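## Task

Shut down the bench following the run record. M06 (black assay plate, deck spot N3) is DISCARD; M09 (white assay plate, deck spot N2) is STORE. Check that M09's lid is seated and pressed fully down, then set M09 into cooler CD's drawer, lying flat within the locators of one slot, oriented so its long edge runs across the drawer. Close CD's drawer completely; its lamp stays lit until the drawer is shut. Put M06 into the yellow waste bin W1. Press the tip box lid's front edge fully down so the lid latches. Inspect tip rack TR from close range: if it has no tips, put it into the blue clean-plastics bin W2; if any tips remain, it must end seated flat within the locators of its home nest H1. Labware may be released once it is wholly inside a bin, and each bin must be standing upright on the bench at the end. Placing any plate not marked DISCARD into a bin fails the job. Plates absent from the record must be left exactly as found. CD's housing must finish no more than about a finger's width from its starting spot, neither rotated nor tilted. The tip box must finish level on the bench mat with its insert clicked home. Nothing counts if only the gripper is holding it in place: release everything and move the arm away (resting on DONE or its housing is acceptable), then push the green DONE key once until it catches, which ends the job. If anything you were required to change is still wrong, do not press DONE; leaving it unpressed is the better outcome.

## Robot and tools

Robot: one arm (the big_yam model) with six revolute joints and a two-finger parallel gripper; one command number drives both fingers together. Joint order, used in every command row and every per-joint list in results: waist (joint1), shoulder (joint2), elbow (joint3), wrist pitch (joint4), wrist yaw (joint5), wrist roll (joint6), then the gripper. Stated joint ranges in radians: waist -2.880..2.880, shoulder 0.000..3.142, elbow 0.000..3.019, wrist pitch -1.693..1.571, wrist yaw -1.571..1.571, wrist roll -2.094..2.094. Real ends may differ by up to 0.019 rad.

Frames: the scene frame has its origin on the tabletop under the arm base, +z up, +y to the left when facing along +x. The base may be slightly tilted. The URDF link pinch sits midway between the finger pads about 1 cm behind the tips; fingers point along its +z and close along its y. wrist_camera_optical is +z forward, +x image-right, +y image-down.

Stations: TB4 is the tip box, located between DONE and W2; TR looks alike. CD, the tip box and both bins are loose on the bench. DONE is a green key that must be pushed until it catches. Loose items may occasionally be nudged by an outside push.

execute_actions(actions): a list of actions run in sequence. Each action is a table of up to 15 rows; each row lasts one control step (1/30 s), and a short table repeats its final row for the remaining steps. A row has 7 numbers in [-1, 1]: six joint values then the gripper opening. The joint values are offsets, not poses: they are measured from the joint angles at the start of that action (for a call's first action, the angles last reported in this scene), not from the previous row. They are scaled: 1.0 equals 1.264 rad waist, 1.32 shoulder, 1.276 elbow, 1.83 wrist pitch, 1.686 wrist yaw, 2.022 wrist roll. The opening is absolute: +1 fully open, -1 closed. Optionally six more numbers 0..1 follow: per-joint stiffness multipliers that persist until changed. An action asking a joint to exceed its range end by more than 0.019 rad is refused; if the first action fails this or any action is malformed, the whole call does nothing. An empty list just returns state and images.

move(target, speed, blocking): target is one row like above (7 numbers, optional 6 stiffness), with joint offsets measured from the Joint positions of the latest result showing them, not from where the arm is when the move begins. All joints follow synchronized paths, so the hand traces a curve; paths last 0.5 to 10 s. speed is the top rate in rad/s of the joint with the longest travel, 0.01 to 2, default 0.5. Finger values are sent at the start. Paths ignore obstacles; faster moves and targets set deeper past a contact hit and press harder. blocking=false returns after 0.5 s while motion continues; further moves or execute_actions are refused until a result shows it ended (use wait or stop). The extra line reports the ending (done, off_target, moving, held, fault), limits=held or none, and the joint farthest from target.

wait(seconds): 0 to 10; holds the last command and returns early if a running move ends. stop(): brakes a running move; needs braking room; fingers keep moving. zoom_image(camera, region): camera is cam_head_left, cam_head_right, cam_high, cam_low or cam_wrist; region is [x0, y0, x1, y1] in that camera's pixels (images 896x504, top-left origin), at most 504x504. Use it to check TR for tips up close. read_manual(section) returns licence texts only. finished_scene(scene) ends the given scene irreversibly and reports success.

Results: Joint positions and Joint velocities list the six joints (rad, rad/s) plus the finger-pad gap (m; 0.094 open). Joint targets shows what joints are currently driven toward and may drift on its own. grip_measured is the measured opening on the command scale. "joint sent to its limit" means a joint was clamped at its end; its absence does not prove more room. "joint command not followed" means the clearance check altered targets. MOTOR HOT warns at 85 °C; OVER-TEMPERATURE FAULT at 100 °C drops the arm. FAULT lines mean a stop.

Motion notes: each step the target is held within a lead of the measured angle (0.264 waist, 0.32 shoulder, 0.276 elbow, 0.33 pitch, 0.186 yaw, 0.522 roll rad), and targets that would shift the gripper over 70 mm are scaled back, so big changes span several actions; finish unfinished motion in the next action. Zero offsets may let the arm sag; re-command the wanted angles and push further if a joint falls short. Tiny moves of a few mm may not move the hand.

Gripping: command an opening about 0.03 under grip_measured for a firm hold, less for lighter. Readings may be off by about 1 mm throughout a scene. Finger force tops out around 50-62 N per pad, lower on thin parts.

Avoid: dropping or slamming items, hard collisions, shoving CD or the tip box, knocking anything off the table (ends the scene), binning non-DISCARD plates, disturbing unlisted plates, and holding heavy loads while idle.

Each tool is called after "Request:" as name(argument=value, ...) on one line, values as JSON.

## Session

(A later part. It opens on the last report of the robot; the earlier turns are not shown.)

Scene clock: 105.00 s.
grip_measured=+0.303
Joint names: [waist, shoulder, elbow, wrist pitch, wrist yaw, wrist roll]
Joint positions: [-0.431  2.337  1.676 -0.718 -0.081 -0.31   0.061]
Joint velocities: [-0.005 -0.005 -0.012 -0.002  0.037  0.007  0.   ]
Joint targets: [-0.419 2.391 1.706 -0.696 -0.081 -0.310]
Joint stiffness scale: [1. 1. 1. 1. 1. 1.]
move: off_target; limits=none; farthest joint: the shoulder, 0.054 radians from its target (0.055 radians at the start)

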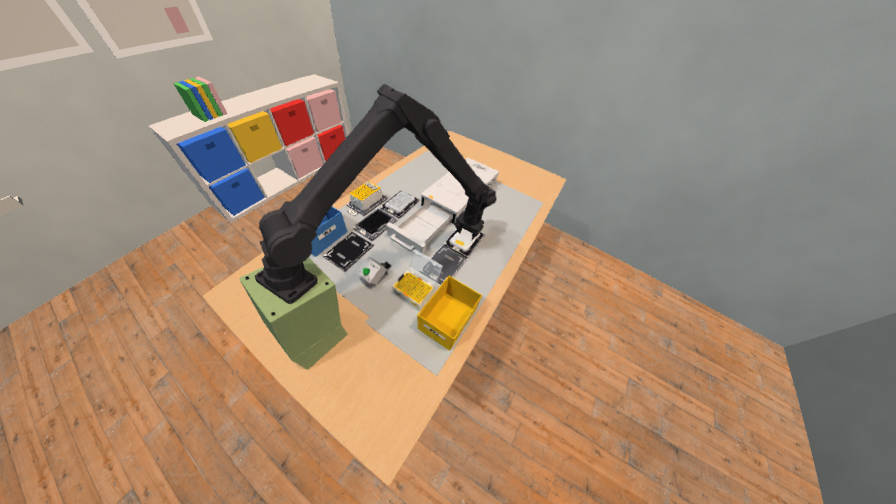

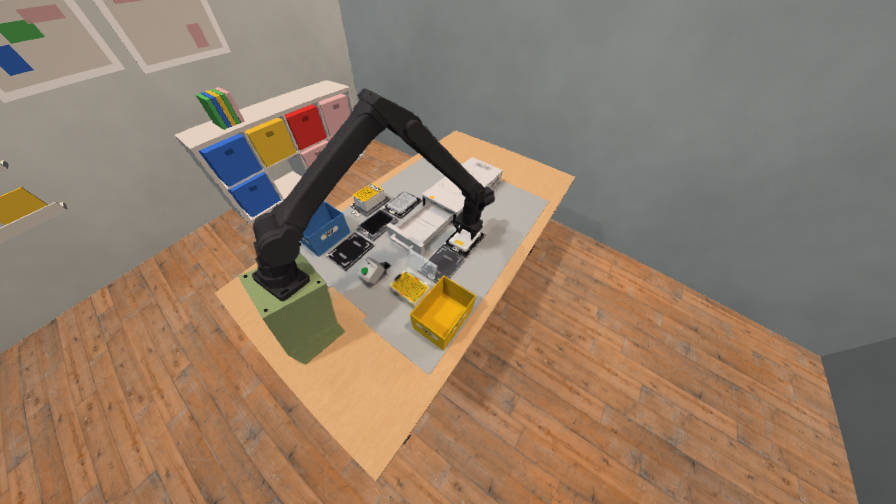

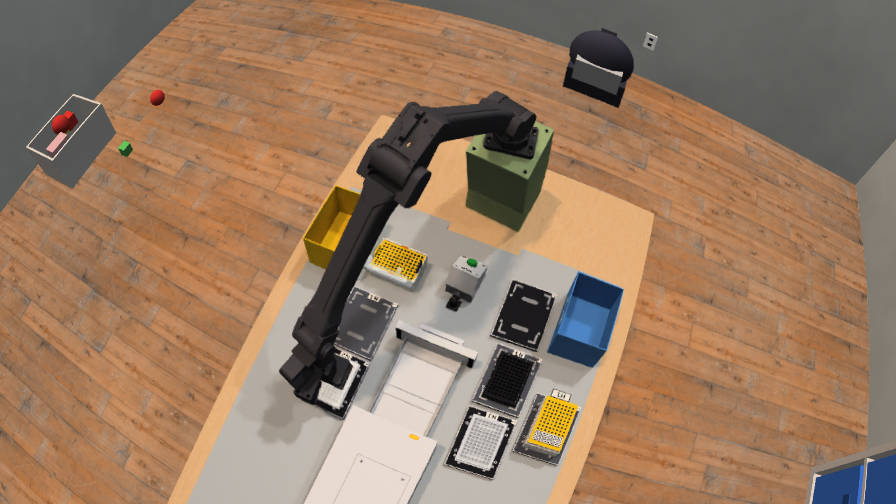

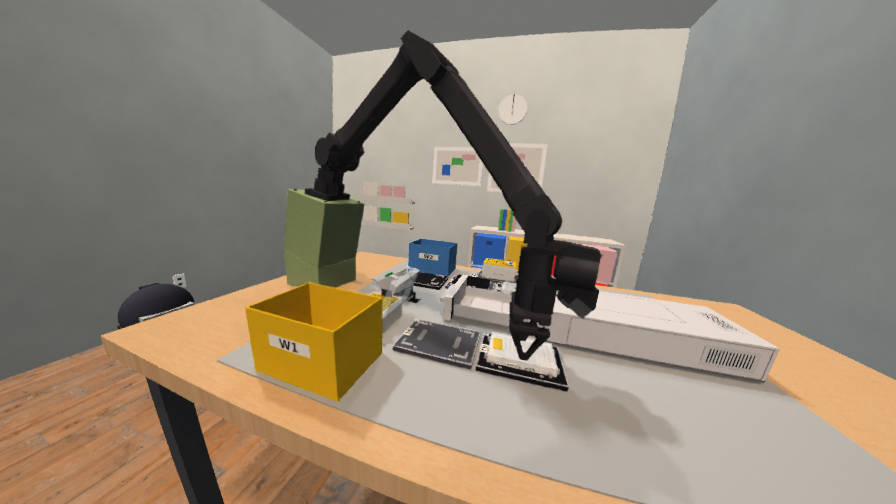

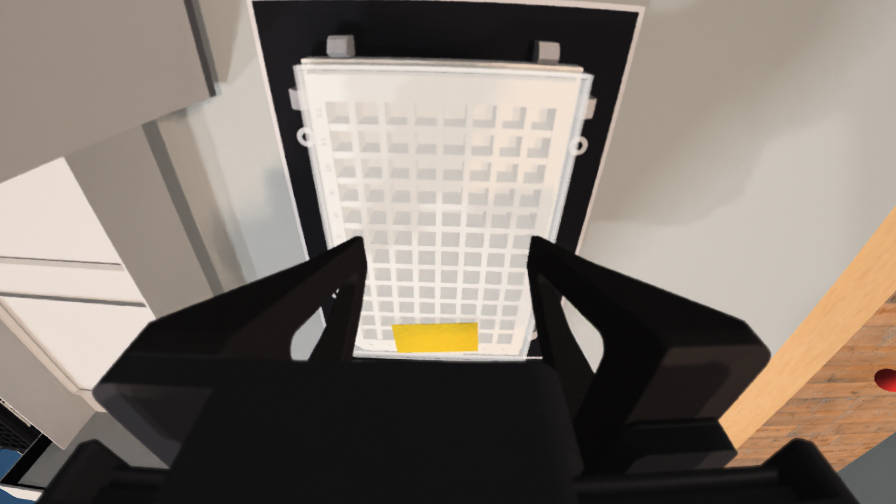

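Request:
move(target=[0.01,-0.022,0.02,-0.02,0,0.022,0.3], speed=0.1)

Request:
move(target=[0.005,0.0,0.02,0,0,0,1], speed=0.1)

Scene clock: 118.10 s.
grip_measured=+0.303
Joint names: [waist, shoulder, elbow, wrist pitch, wrist yaw, wrist roll]
Joint positions: [-0.43   2.313  1.676 -0.738 -0.081 -0.28   0.061]
Joint velocities: [-0.015 -0.005 -0.007 -0.007  0.007 -0.022  0.   ]
Joint targets: [-0.418 2.308 1.702 -0.754 -0.081 -0.266]
Joint stiffness scale: [1. 1. 1. 1. 1. 1.]
move: off_target; limits=none; farthest joint: the elbow, 0.025 radians from its target (0.025 radians at the start)

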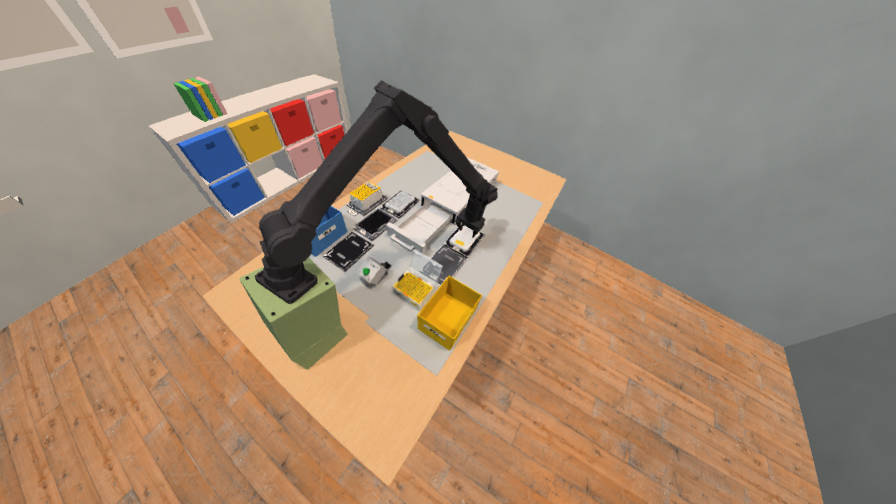

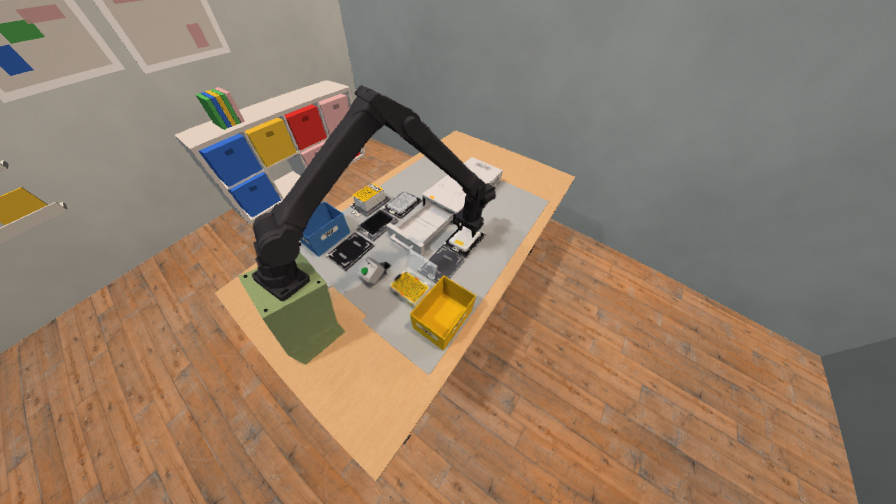

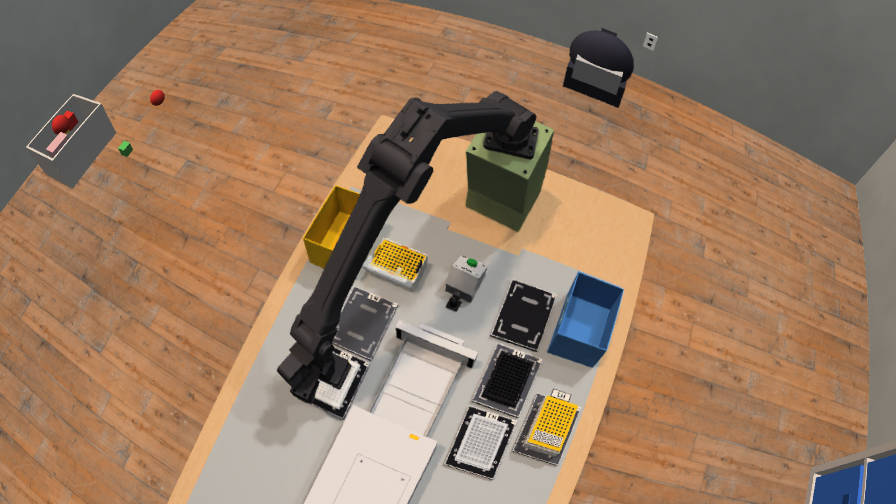

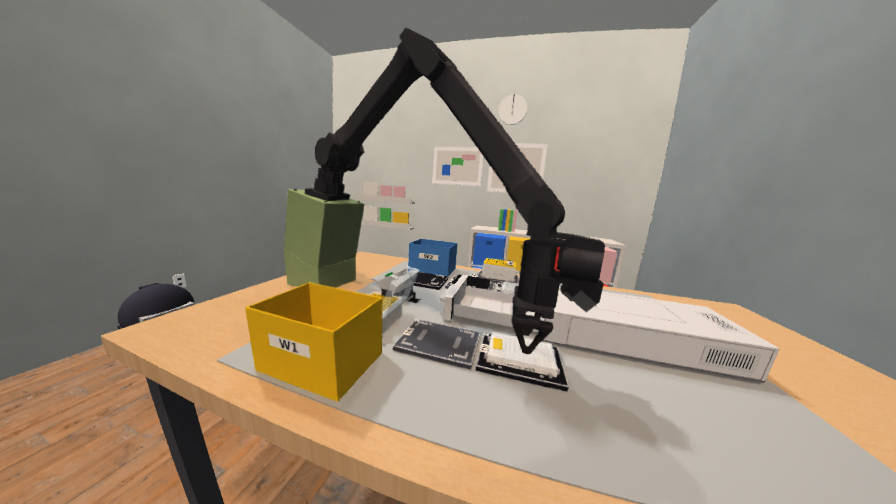

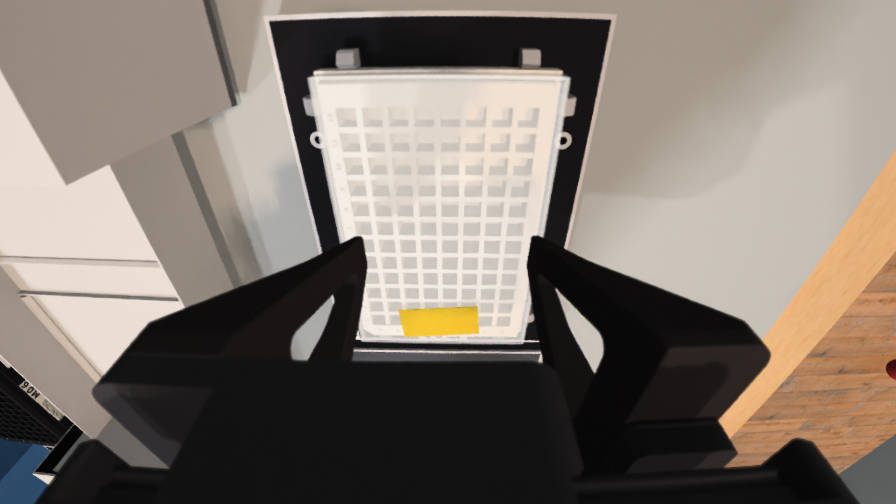

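Scene clock: 118.80 s.
grip_measured=+1.000
Joint names: [waist, shoulder, elbow, wrist pitch, wrist yaw, wrist roll]
Joint positions: [-0.43   2.313  1.676 -0.738 -0.081 -0.28   0.094]
Joint velocities: [ 0.005  0.005  0.007 -0.032 -0.007 -0.022  0.   ]
Joint targets: [-0.424 2.313 1.702 -0.738 -0.081 -0.280]
Joint stiffness scale: [1. 1. 1. 1. 1. 1.]
move: off_target; limits=none; farthest joint: the elbow, 0.025 radians from its target (0.025 radians at the start)

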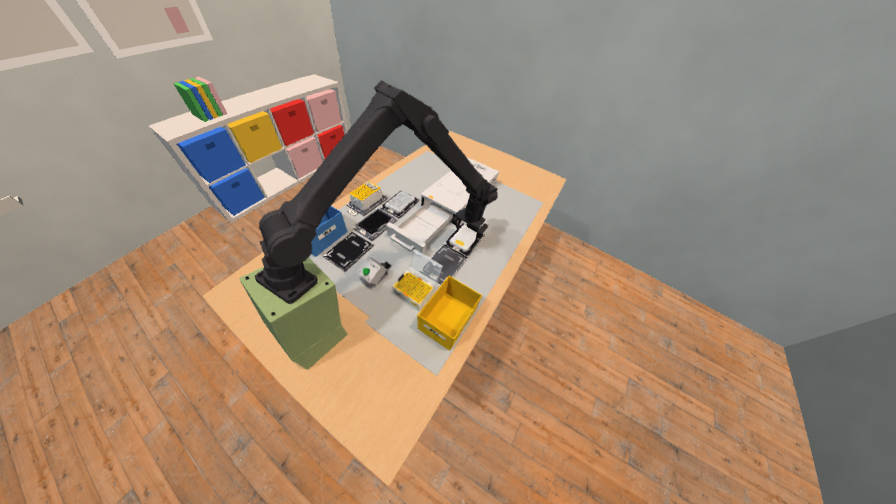

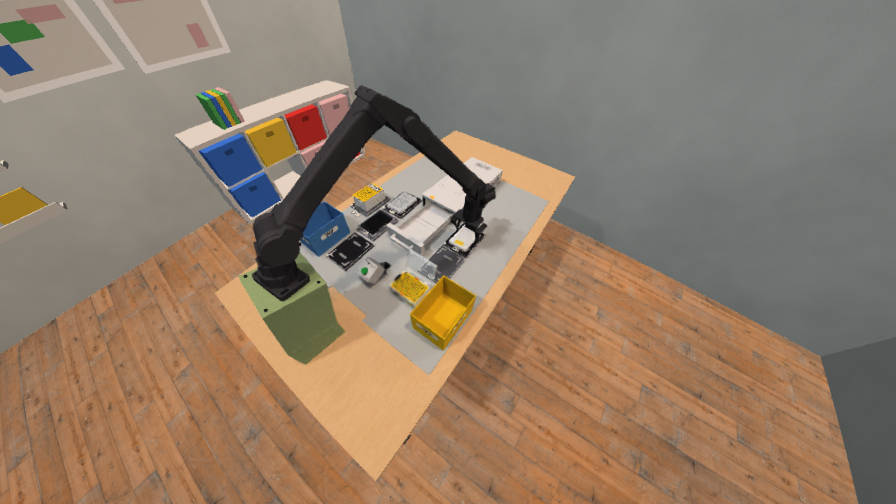

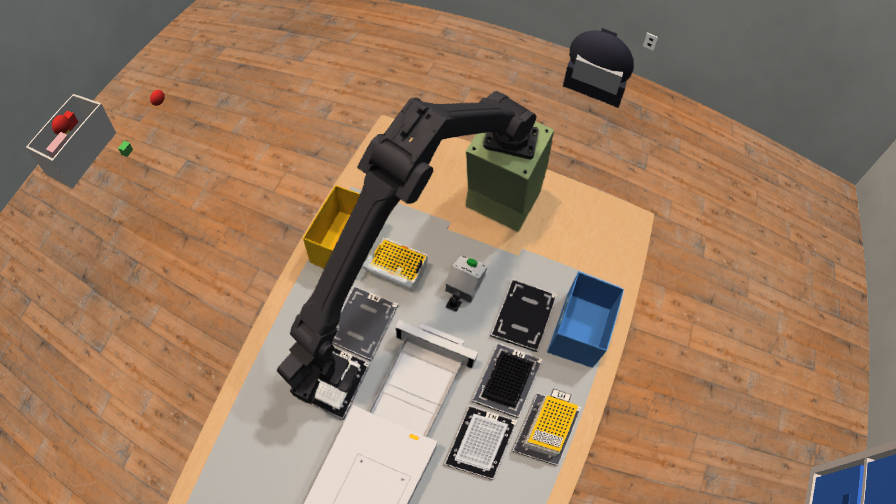

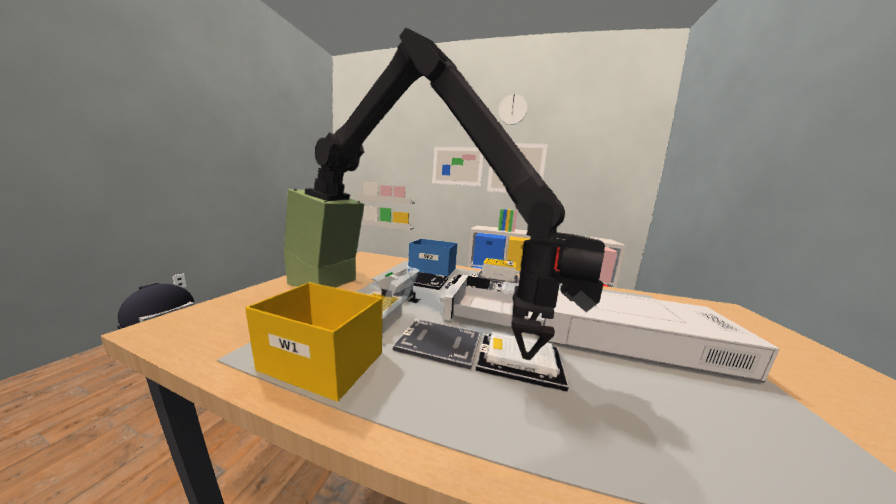

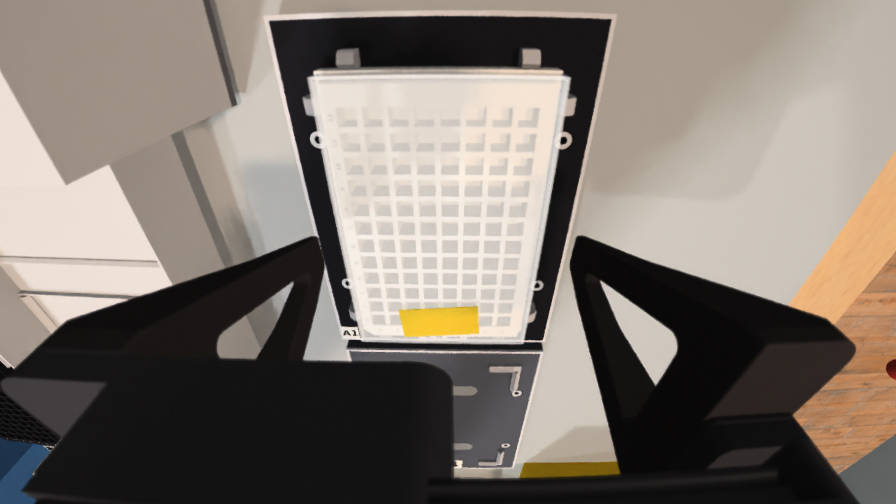

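Request:
move(target=[0.012,0.038,0.02,0.018,0,0,1], speed=0.05)

Scene clock: 122.20 s.
grip_measured=+1.000
Joint names: [waist, shoulder, elbow, wrist pitch, wrist yaw, wrist roll]
Joint positions: [-0.427  2.329  1.676 -0.722 -0.081 -0.28   0.094]
Joint velocities: [ 0.005 -0.005 -0.007 -0.022 -0.037 -0.037  0.   ]
Joint targets: [-0.415 2.363 1.702 -0.705 -0.081 -0.280]
Joint stiffness scale: [1. 1. 1. 1. 1. 1.]
move: off_target; limits=none; farthest joint: the shoulder, 0.034 radians from its target (0.050 radians at the start)

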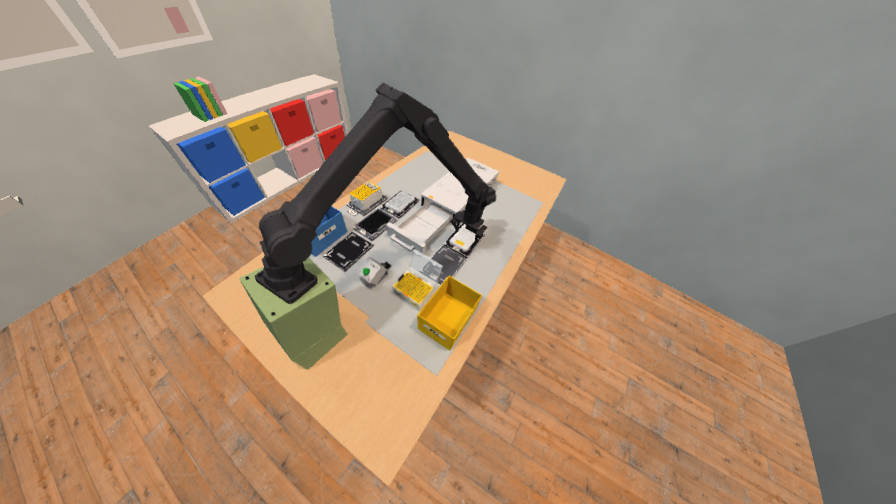

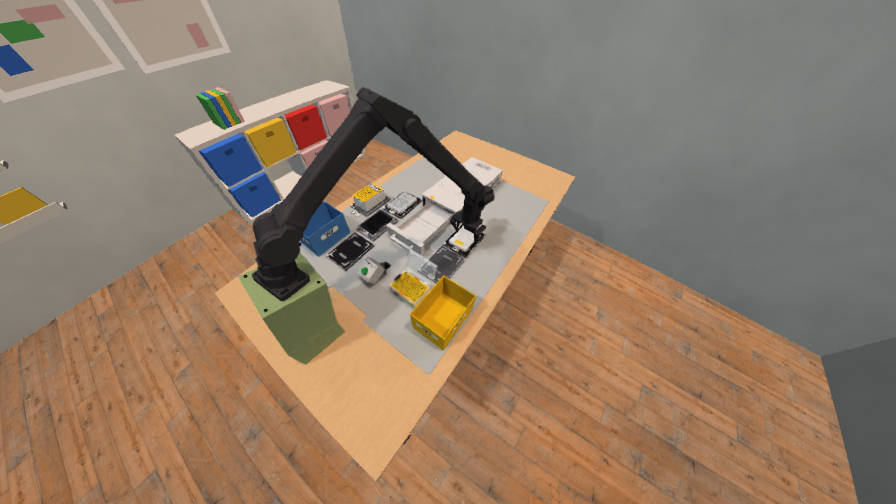

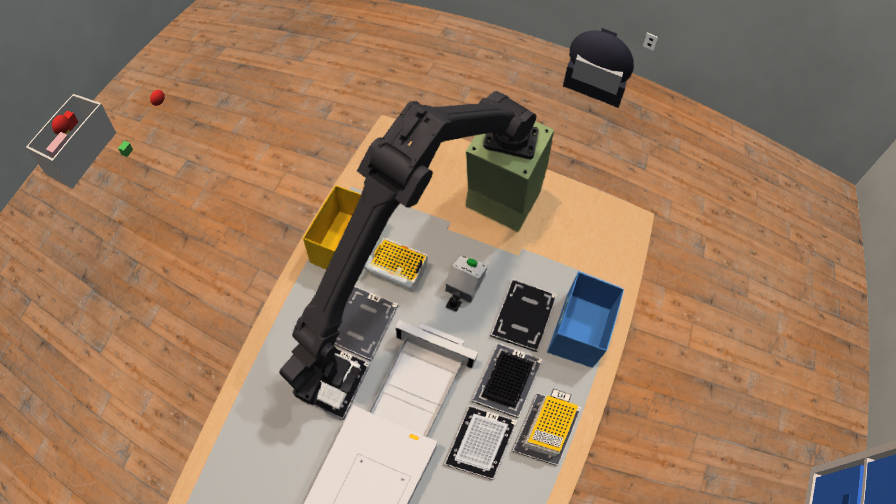

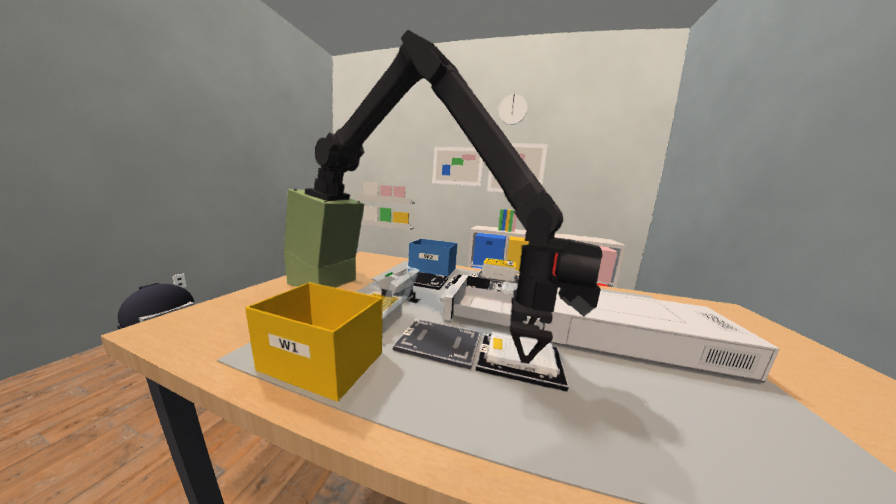

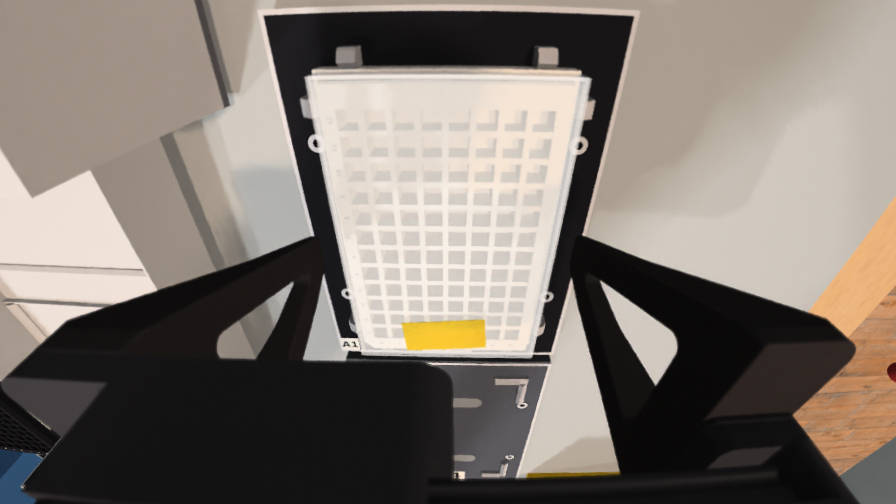

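Request:
move(target=[0.005,0.05,0.02,0.025,0,0,1], speed=0.05)

Request:
zoom_image(camera="cam_low", region=[450,300,610,400])

Scene clock: 126.57 s.
grip_measured=+1.000
Joint names: [waist, shoulder, elbow, wrist pitch, wrist yaw, wrist roll]
Joint positions: [-0.427  2.362  1.676 -0.694 -0.081 -0.28   0.094]
Joint velocities: [-0.015 -0.034  0.002 -0.012 -0.022 -0.007  0.   ]
Joint targets: [-0.420 2.395 1.702 -0.677 -0.081 -0.280]
Joint stiffness scale: [1. 1. 1. 1. 1. 1.]
move: off_target; limits=none; farthest joint: the shoulder, 0.033 radians from its target (0.066 radians at the start)

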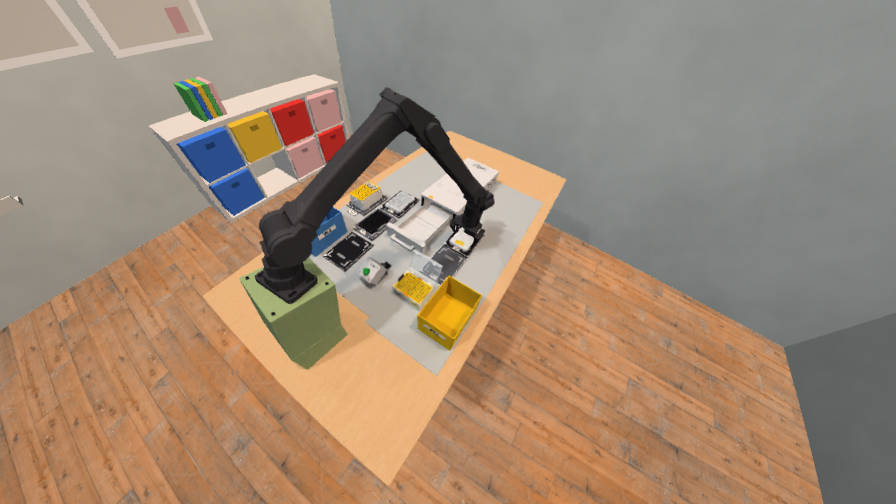

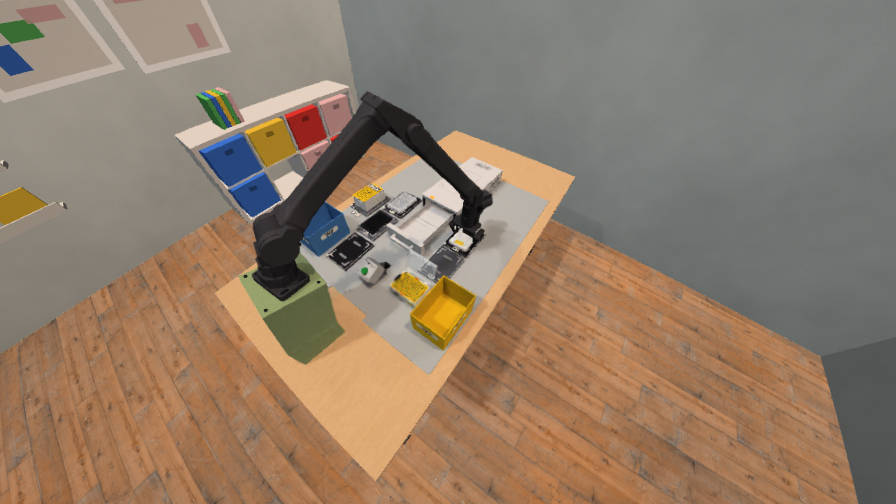

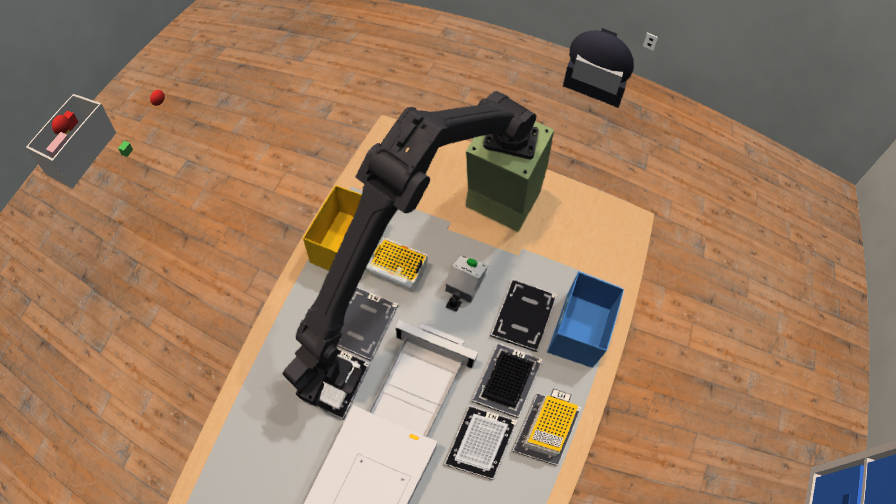

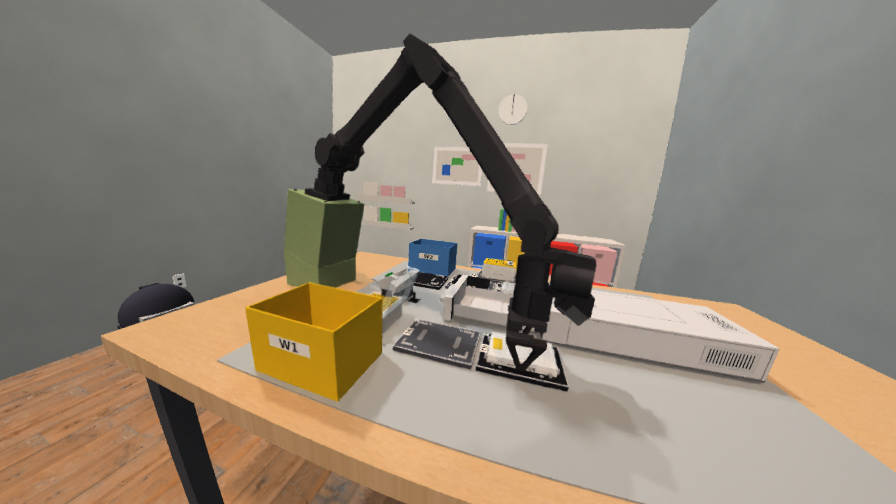

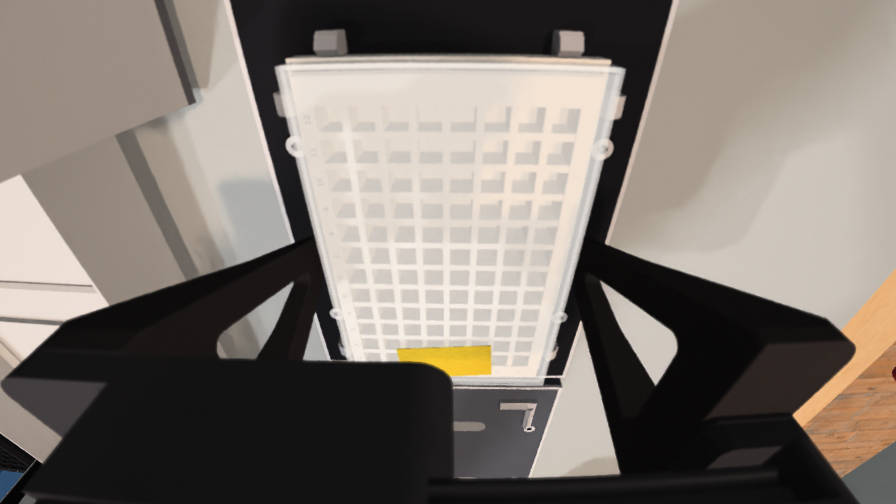

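Region (450, 300, 610, 400) of cam_low's 896x504 image, scaled by 3.150, with more detail than that image has; it fills the top 315 rows of this view, and the rest is white.

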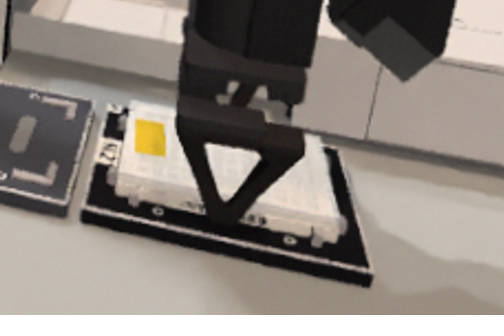

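A touch lower, then grip.

Request:
move(target=[0.005,0.032,0.02,0.01,0,0,1], speed=0.03)

Request:
move(target=[0.005,0.01,0.02,0.0,0,0,0.76], speed=0.03)

Scene clock: 130.30 s.
grip_measured=+1.000
Joint names: [waist, shoulder, elbow, wrist pitch, wrist yaw, wrist roll]
Joint positions: [-0.427  2.363  1.676 -0.692 -0.081 -0.28   0.094]
Joint velocities: [-0.005  0.005 -0.012 -0.007 -0.022 -0.007  0.   ]
Joint targets: [-0.420 2.404 1.702 -0.675 -0.081 -0.280]
Joint stiffness scale: [1. 1. 1. 1. 1. 1.]
move: off_target; limits=none; farthest joint: the shoulder, 0.042 radians from its target (0.043 radians at the start)

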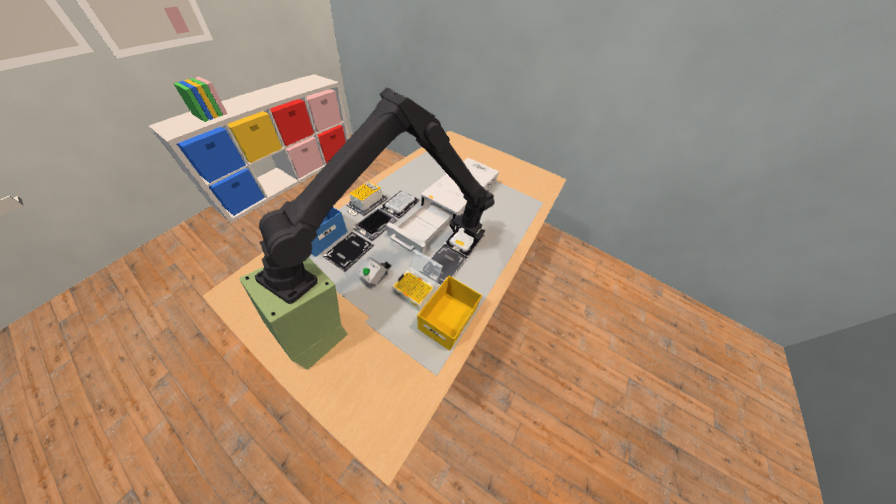

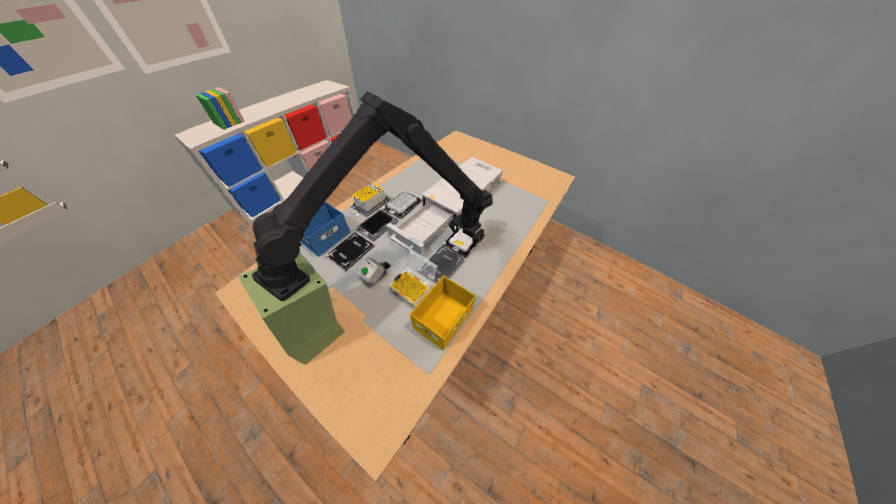

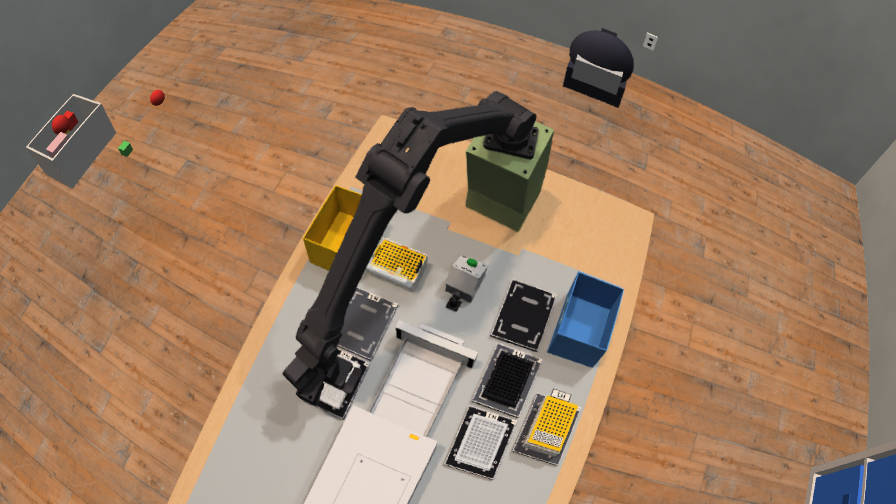

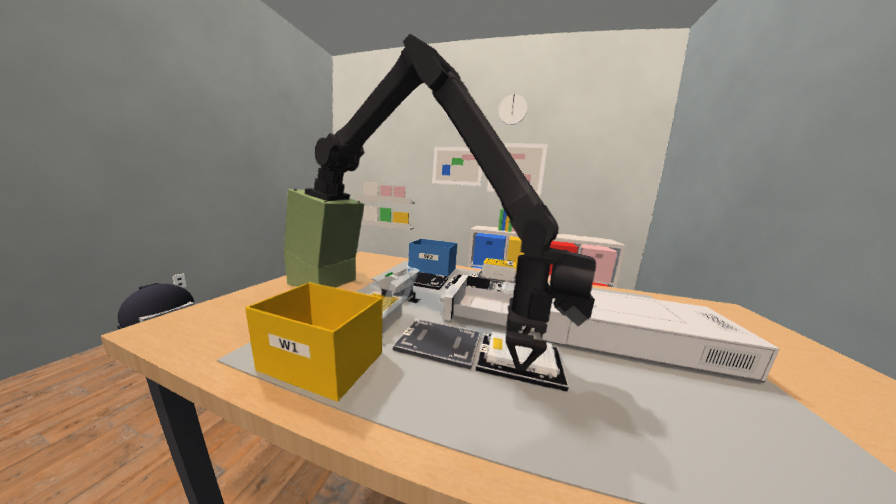

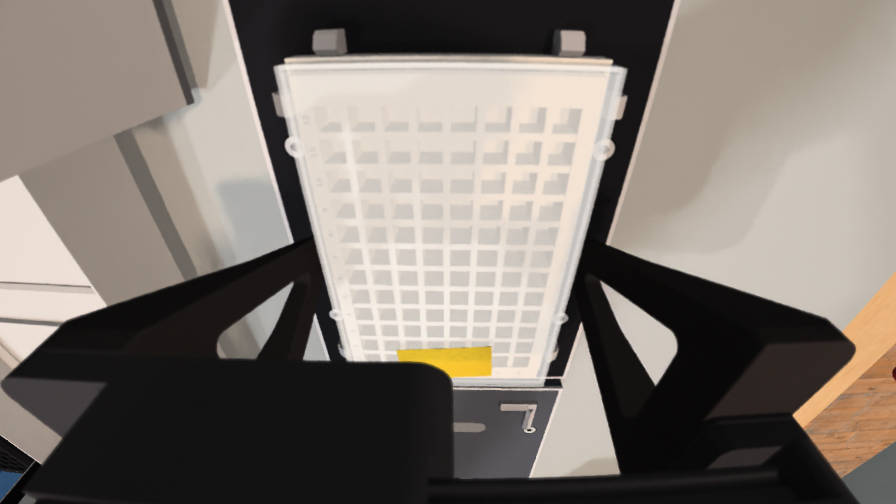

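Scene clock: 131.37 s.
grip_measured=+0.795
Joint names: [waist, shoulder, elbow, wrist pitch, wrist yaw, wrist roll]
Joint positions: [-0.427  2.363  1.676 -0.692 -0.081 -0.28   0.084]
Joint velocities: [-0.005 -0.005 -0.002 -0.032  0.007 -0.022  0.   ]
Joint targets: [-0.420 2.376 1.702 -0.692 -0.081 -0.280]
Joint stiffness scale: [1. 1. 1. 1. 1. 1.]
move: off_target; limits=none; farthest joint: the elbow, 0.025 radians from its target (0.025 radians at the start)

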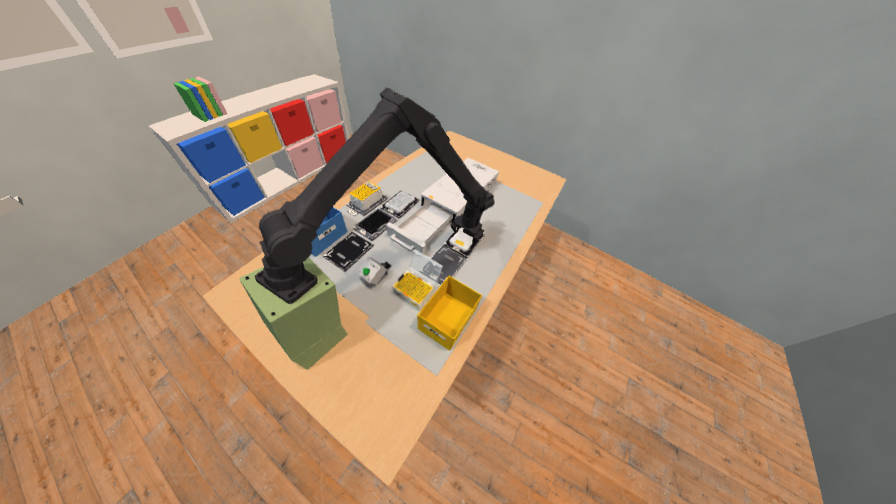

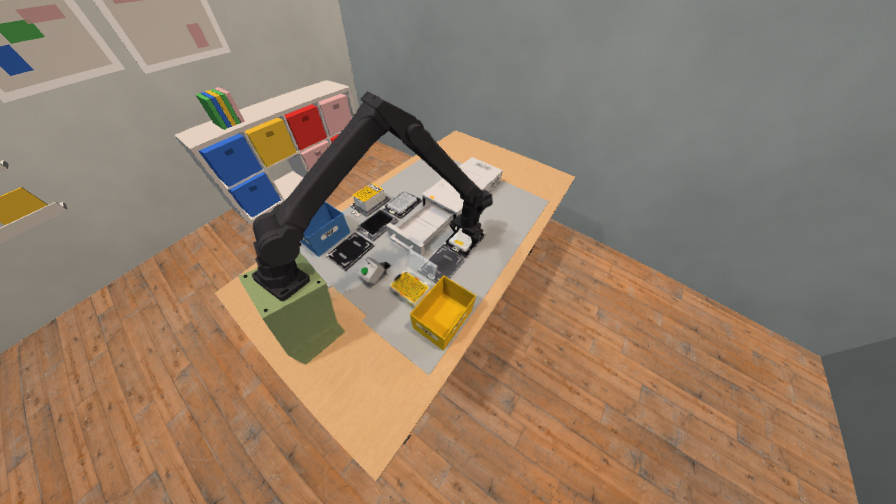

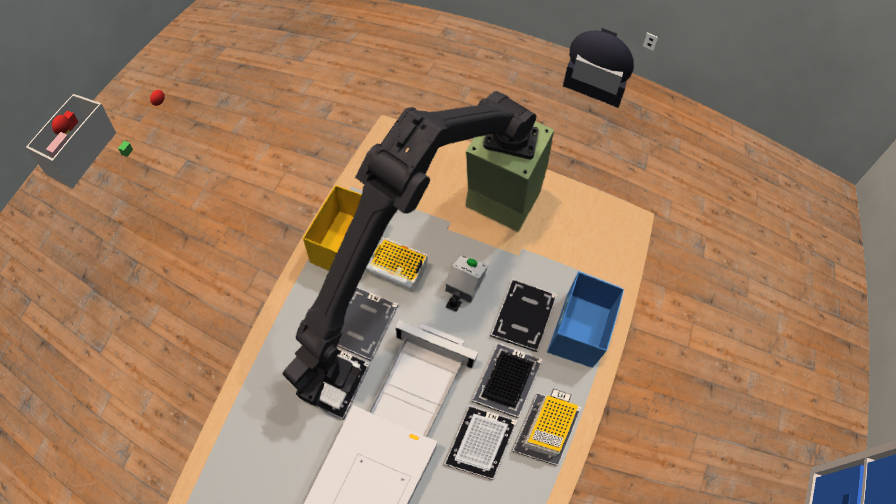

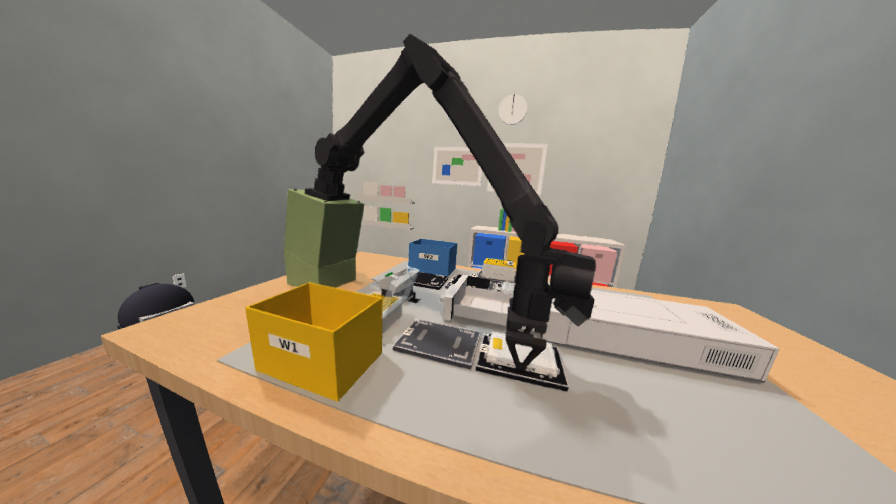

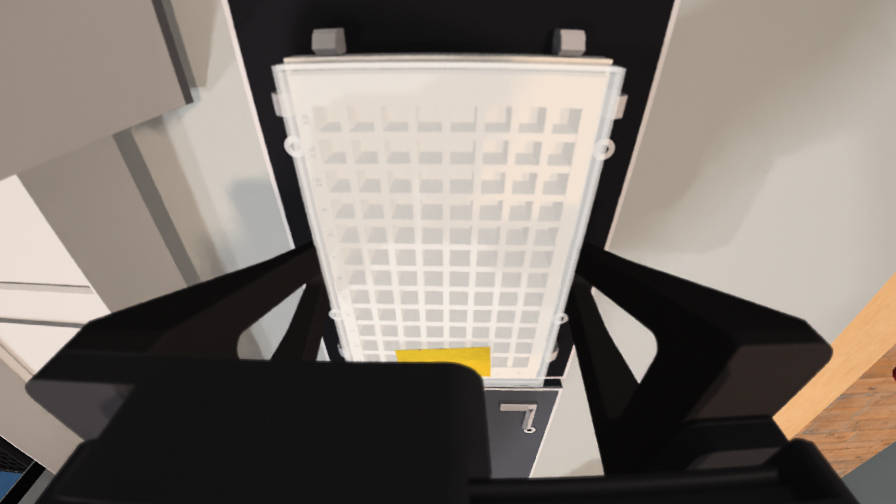

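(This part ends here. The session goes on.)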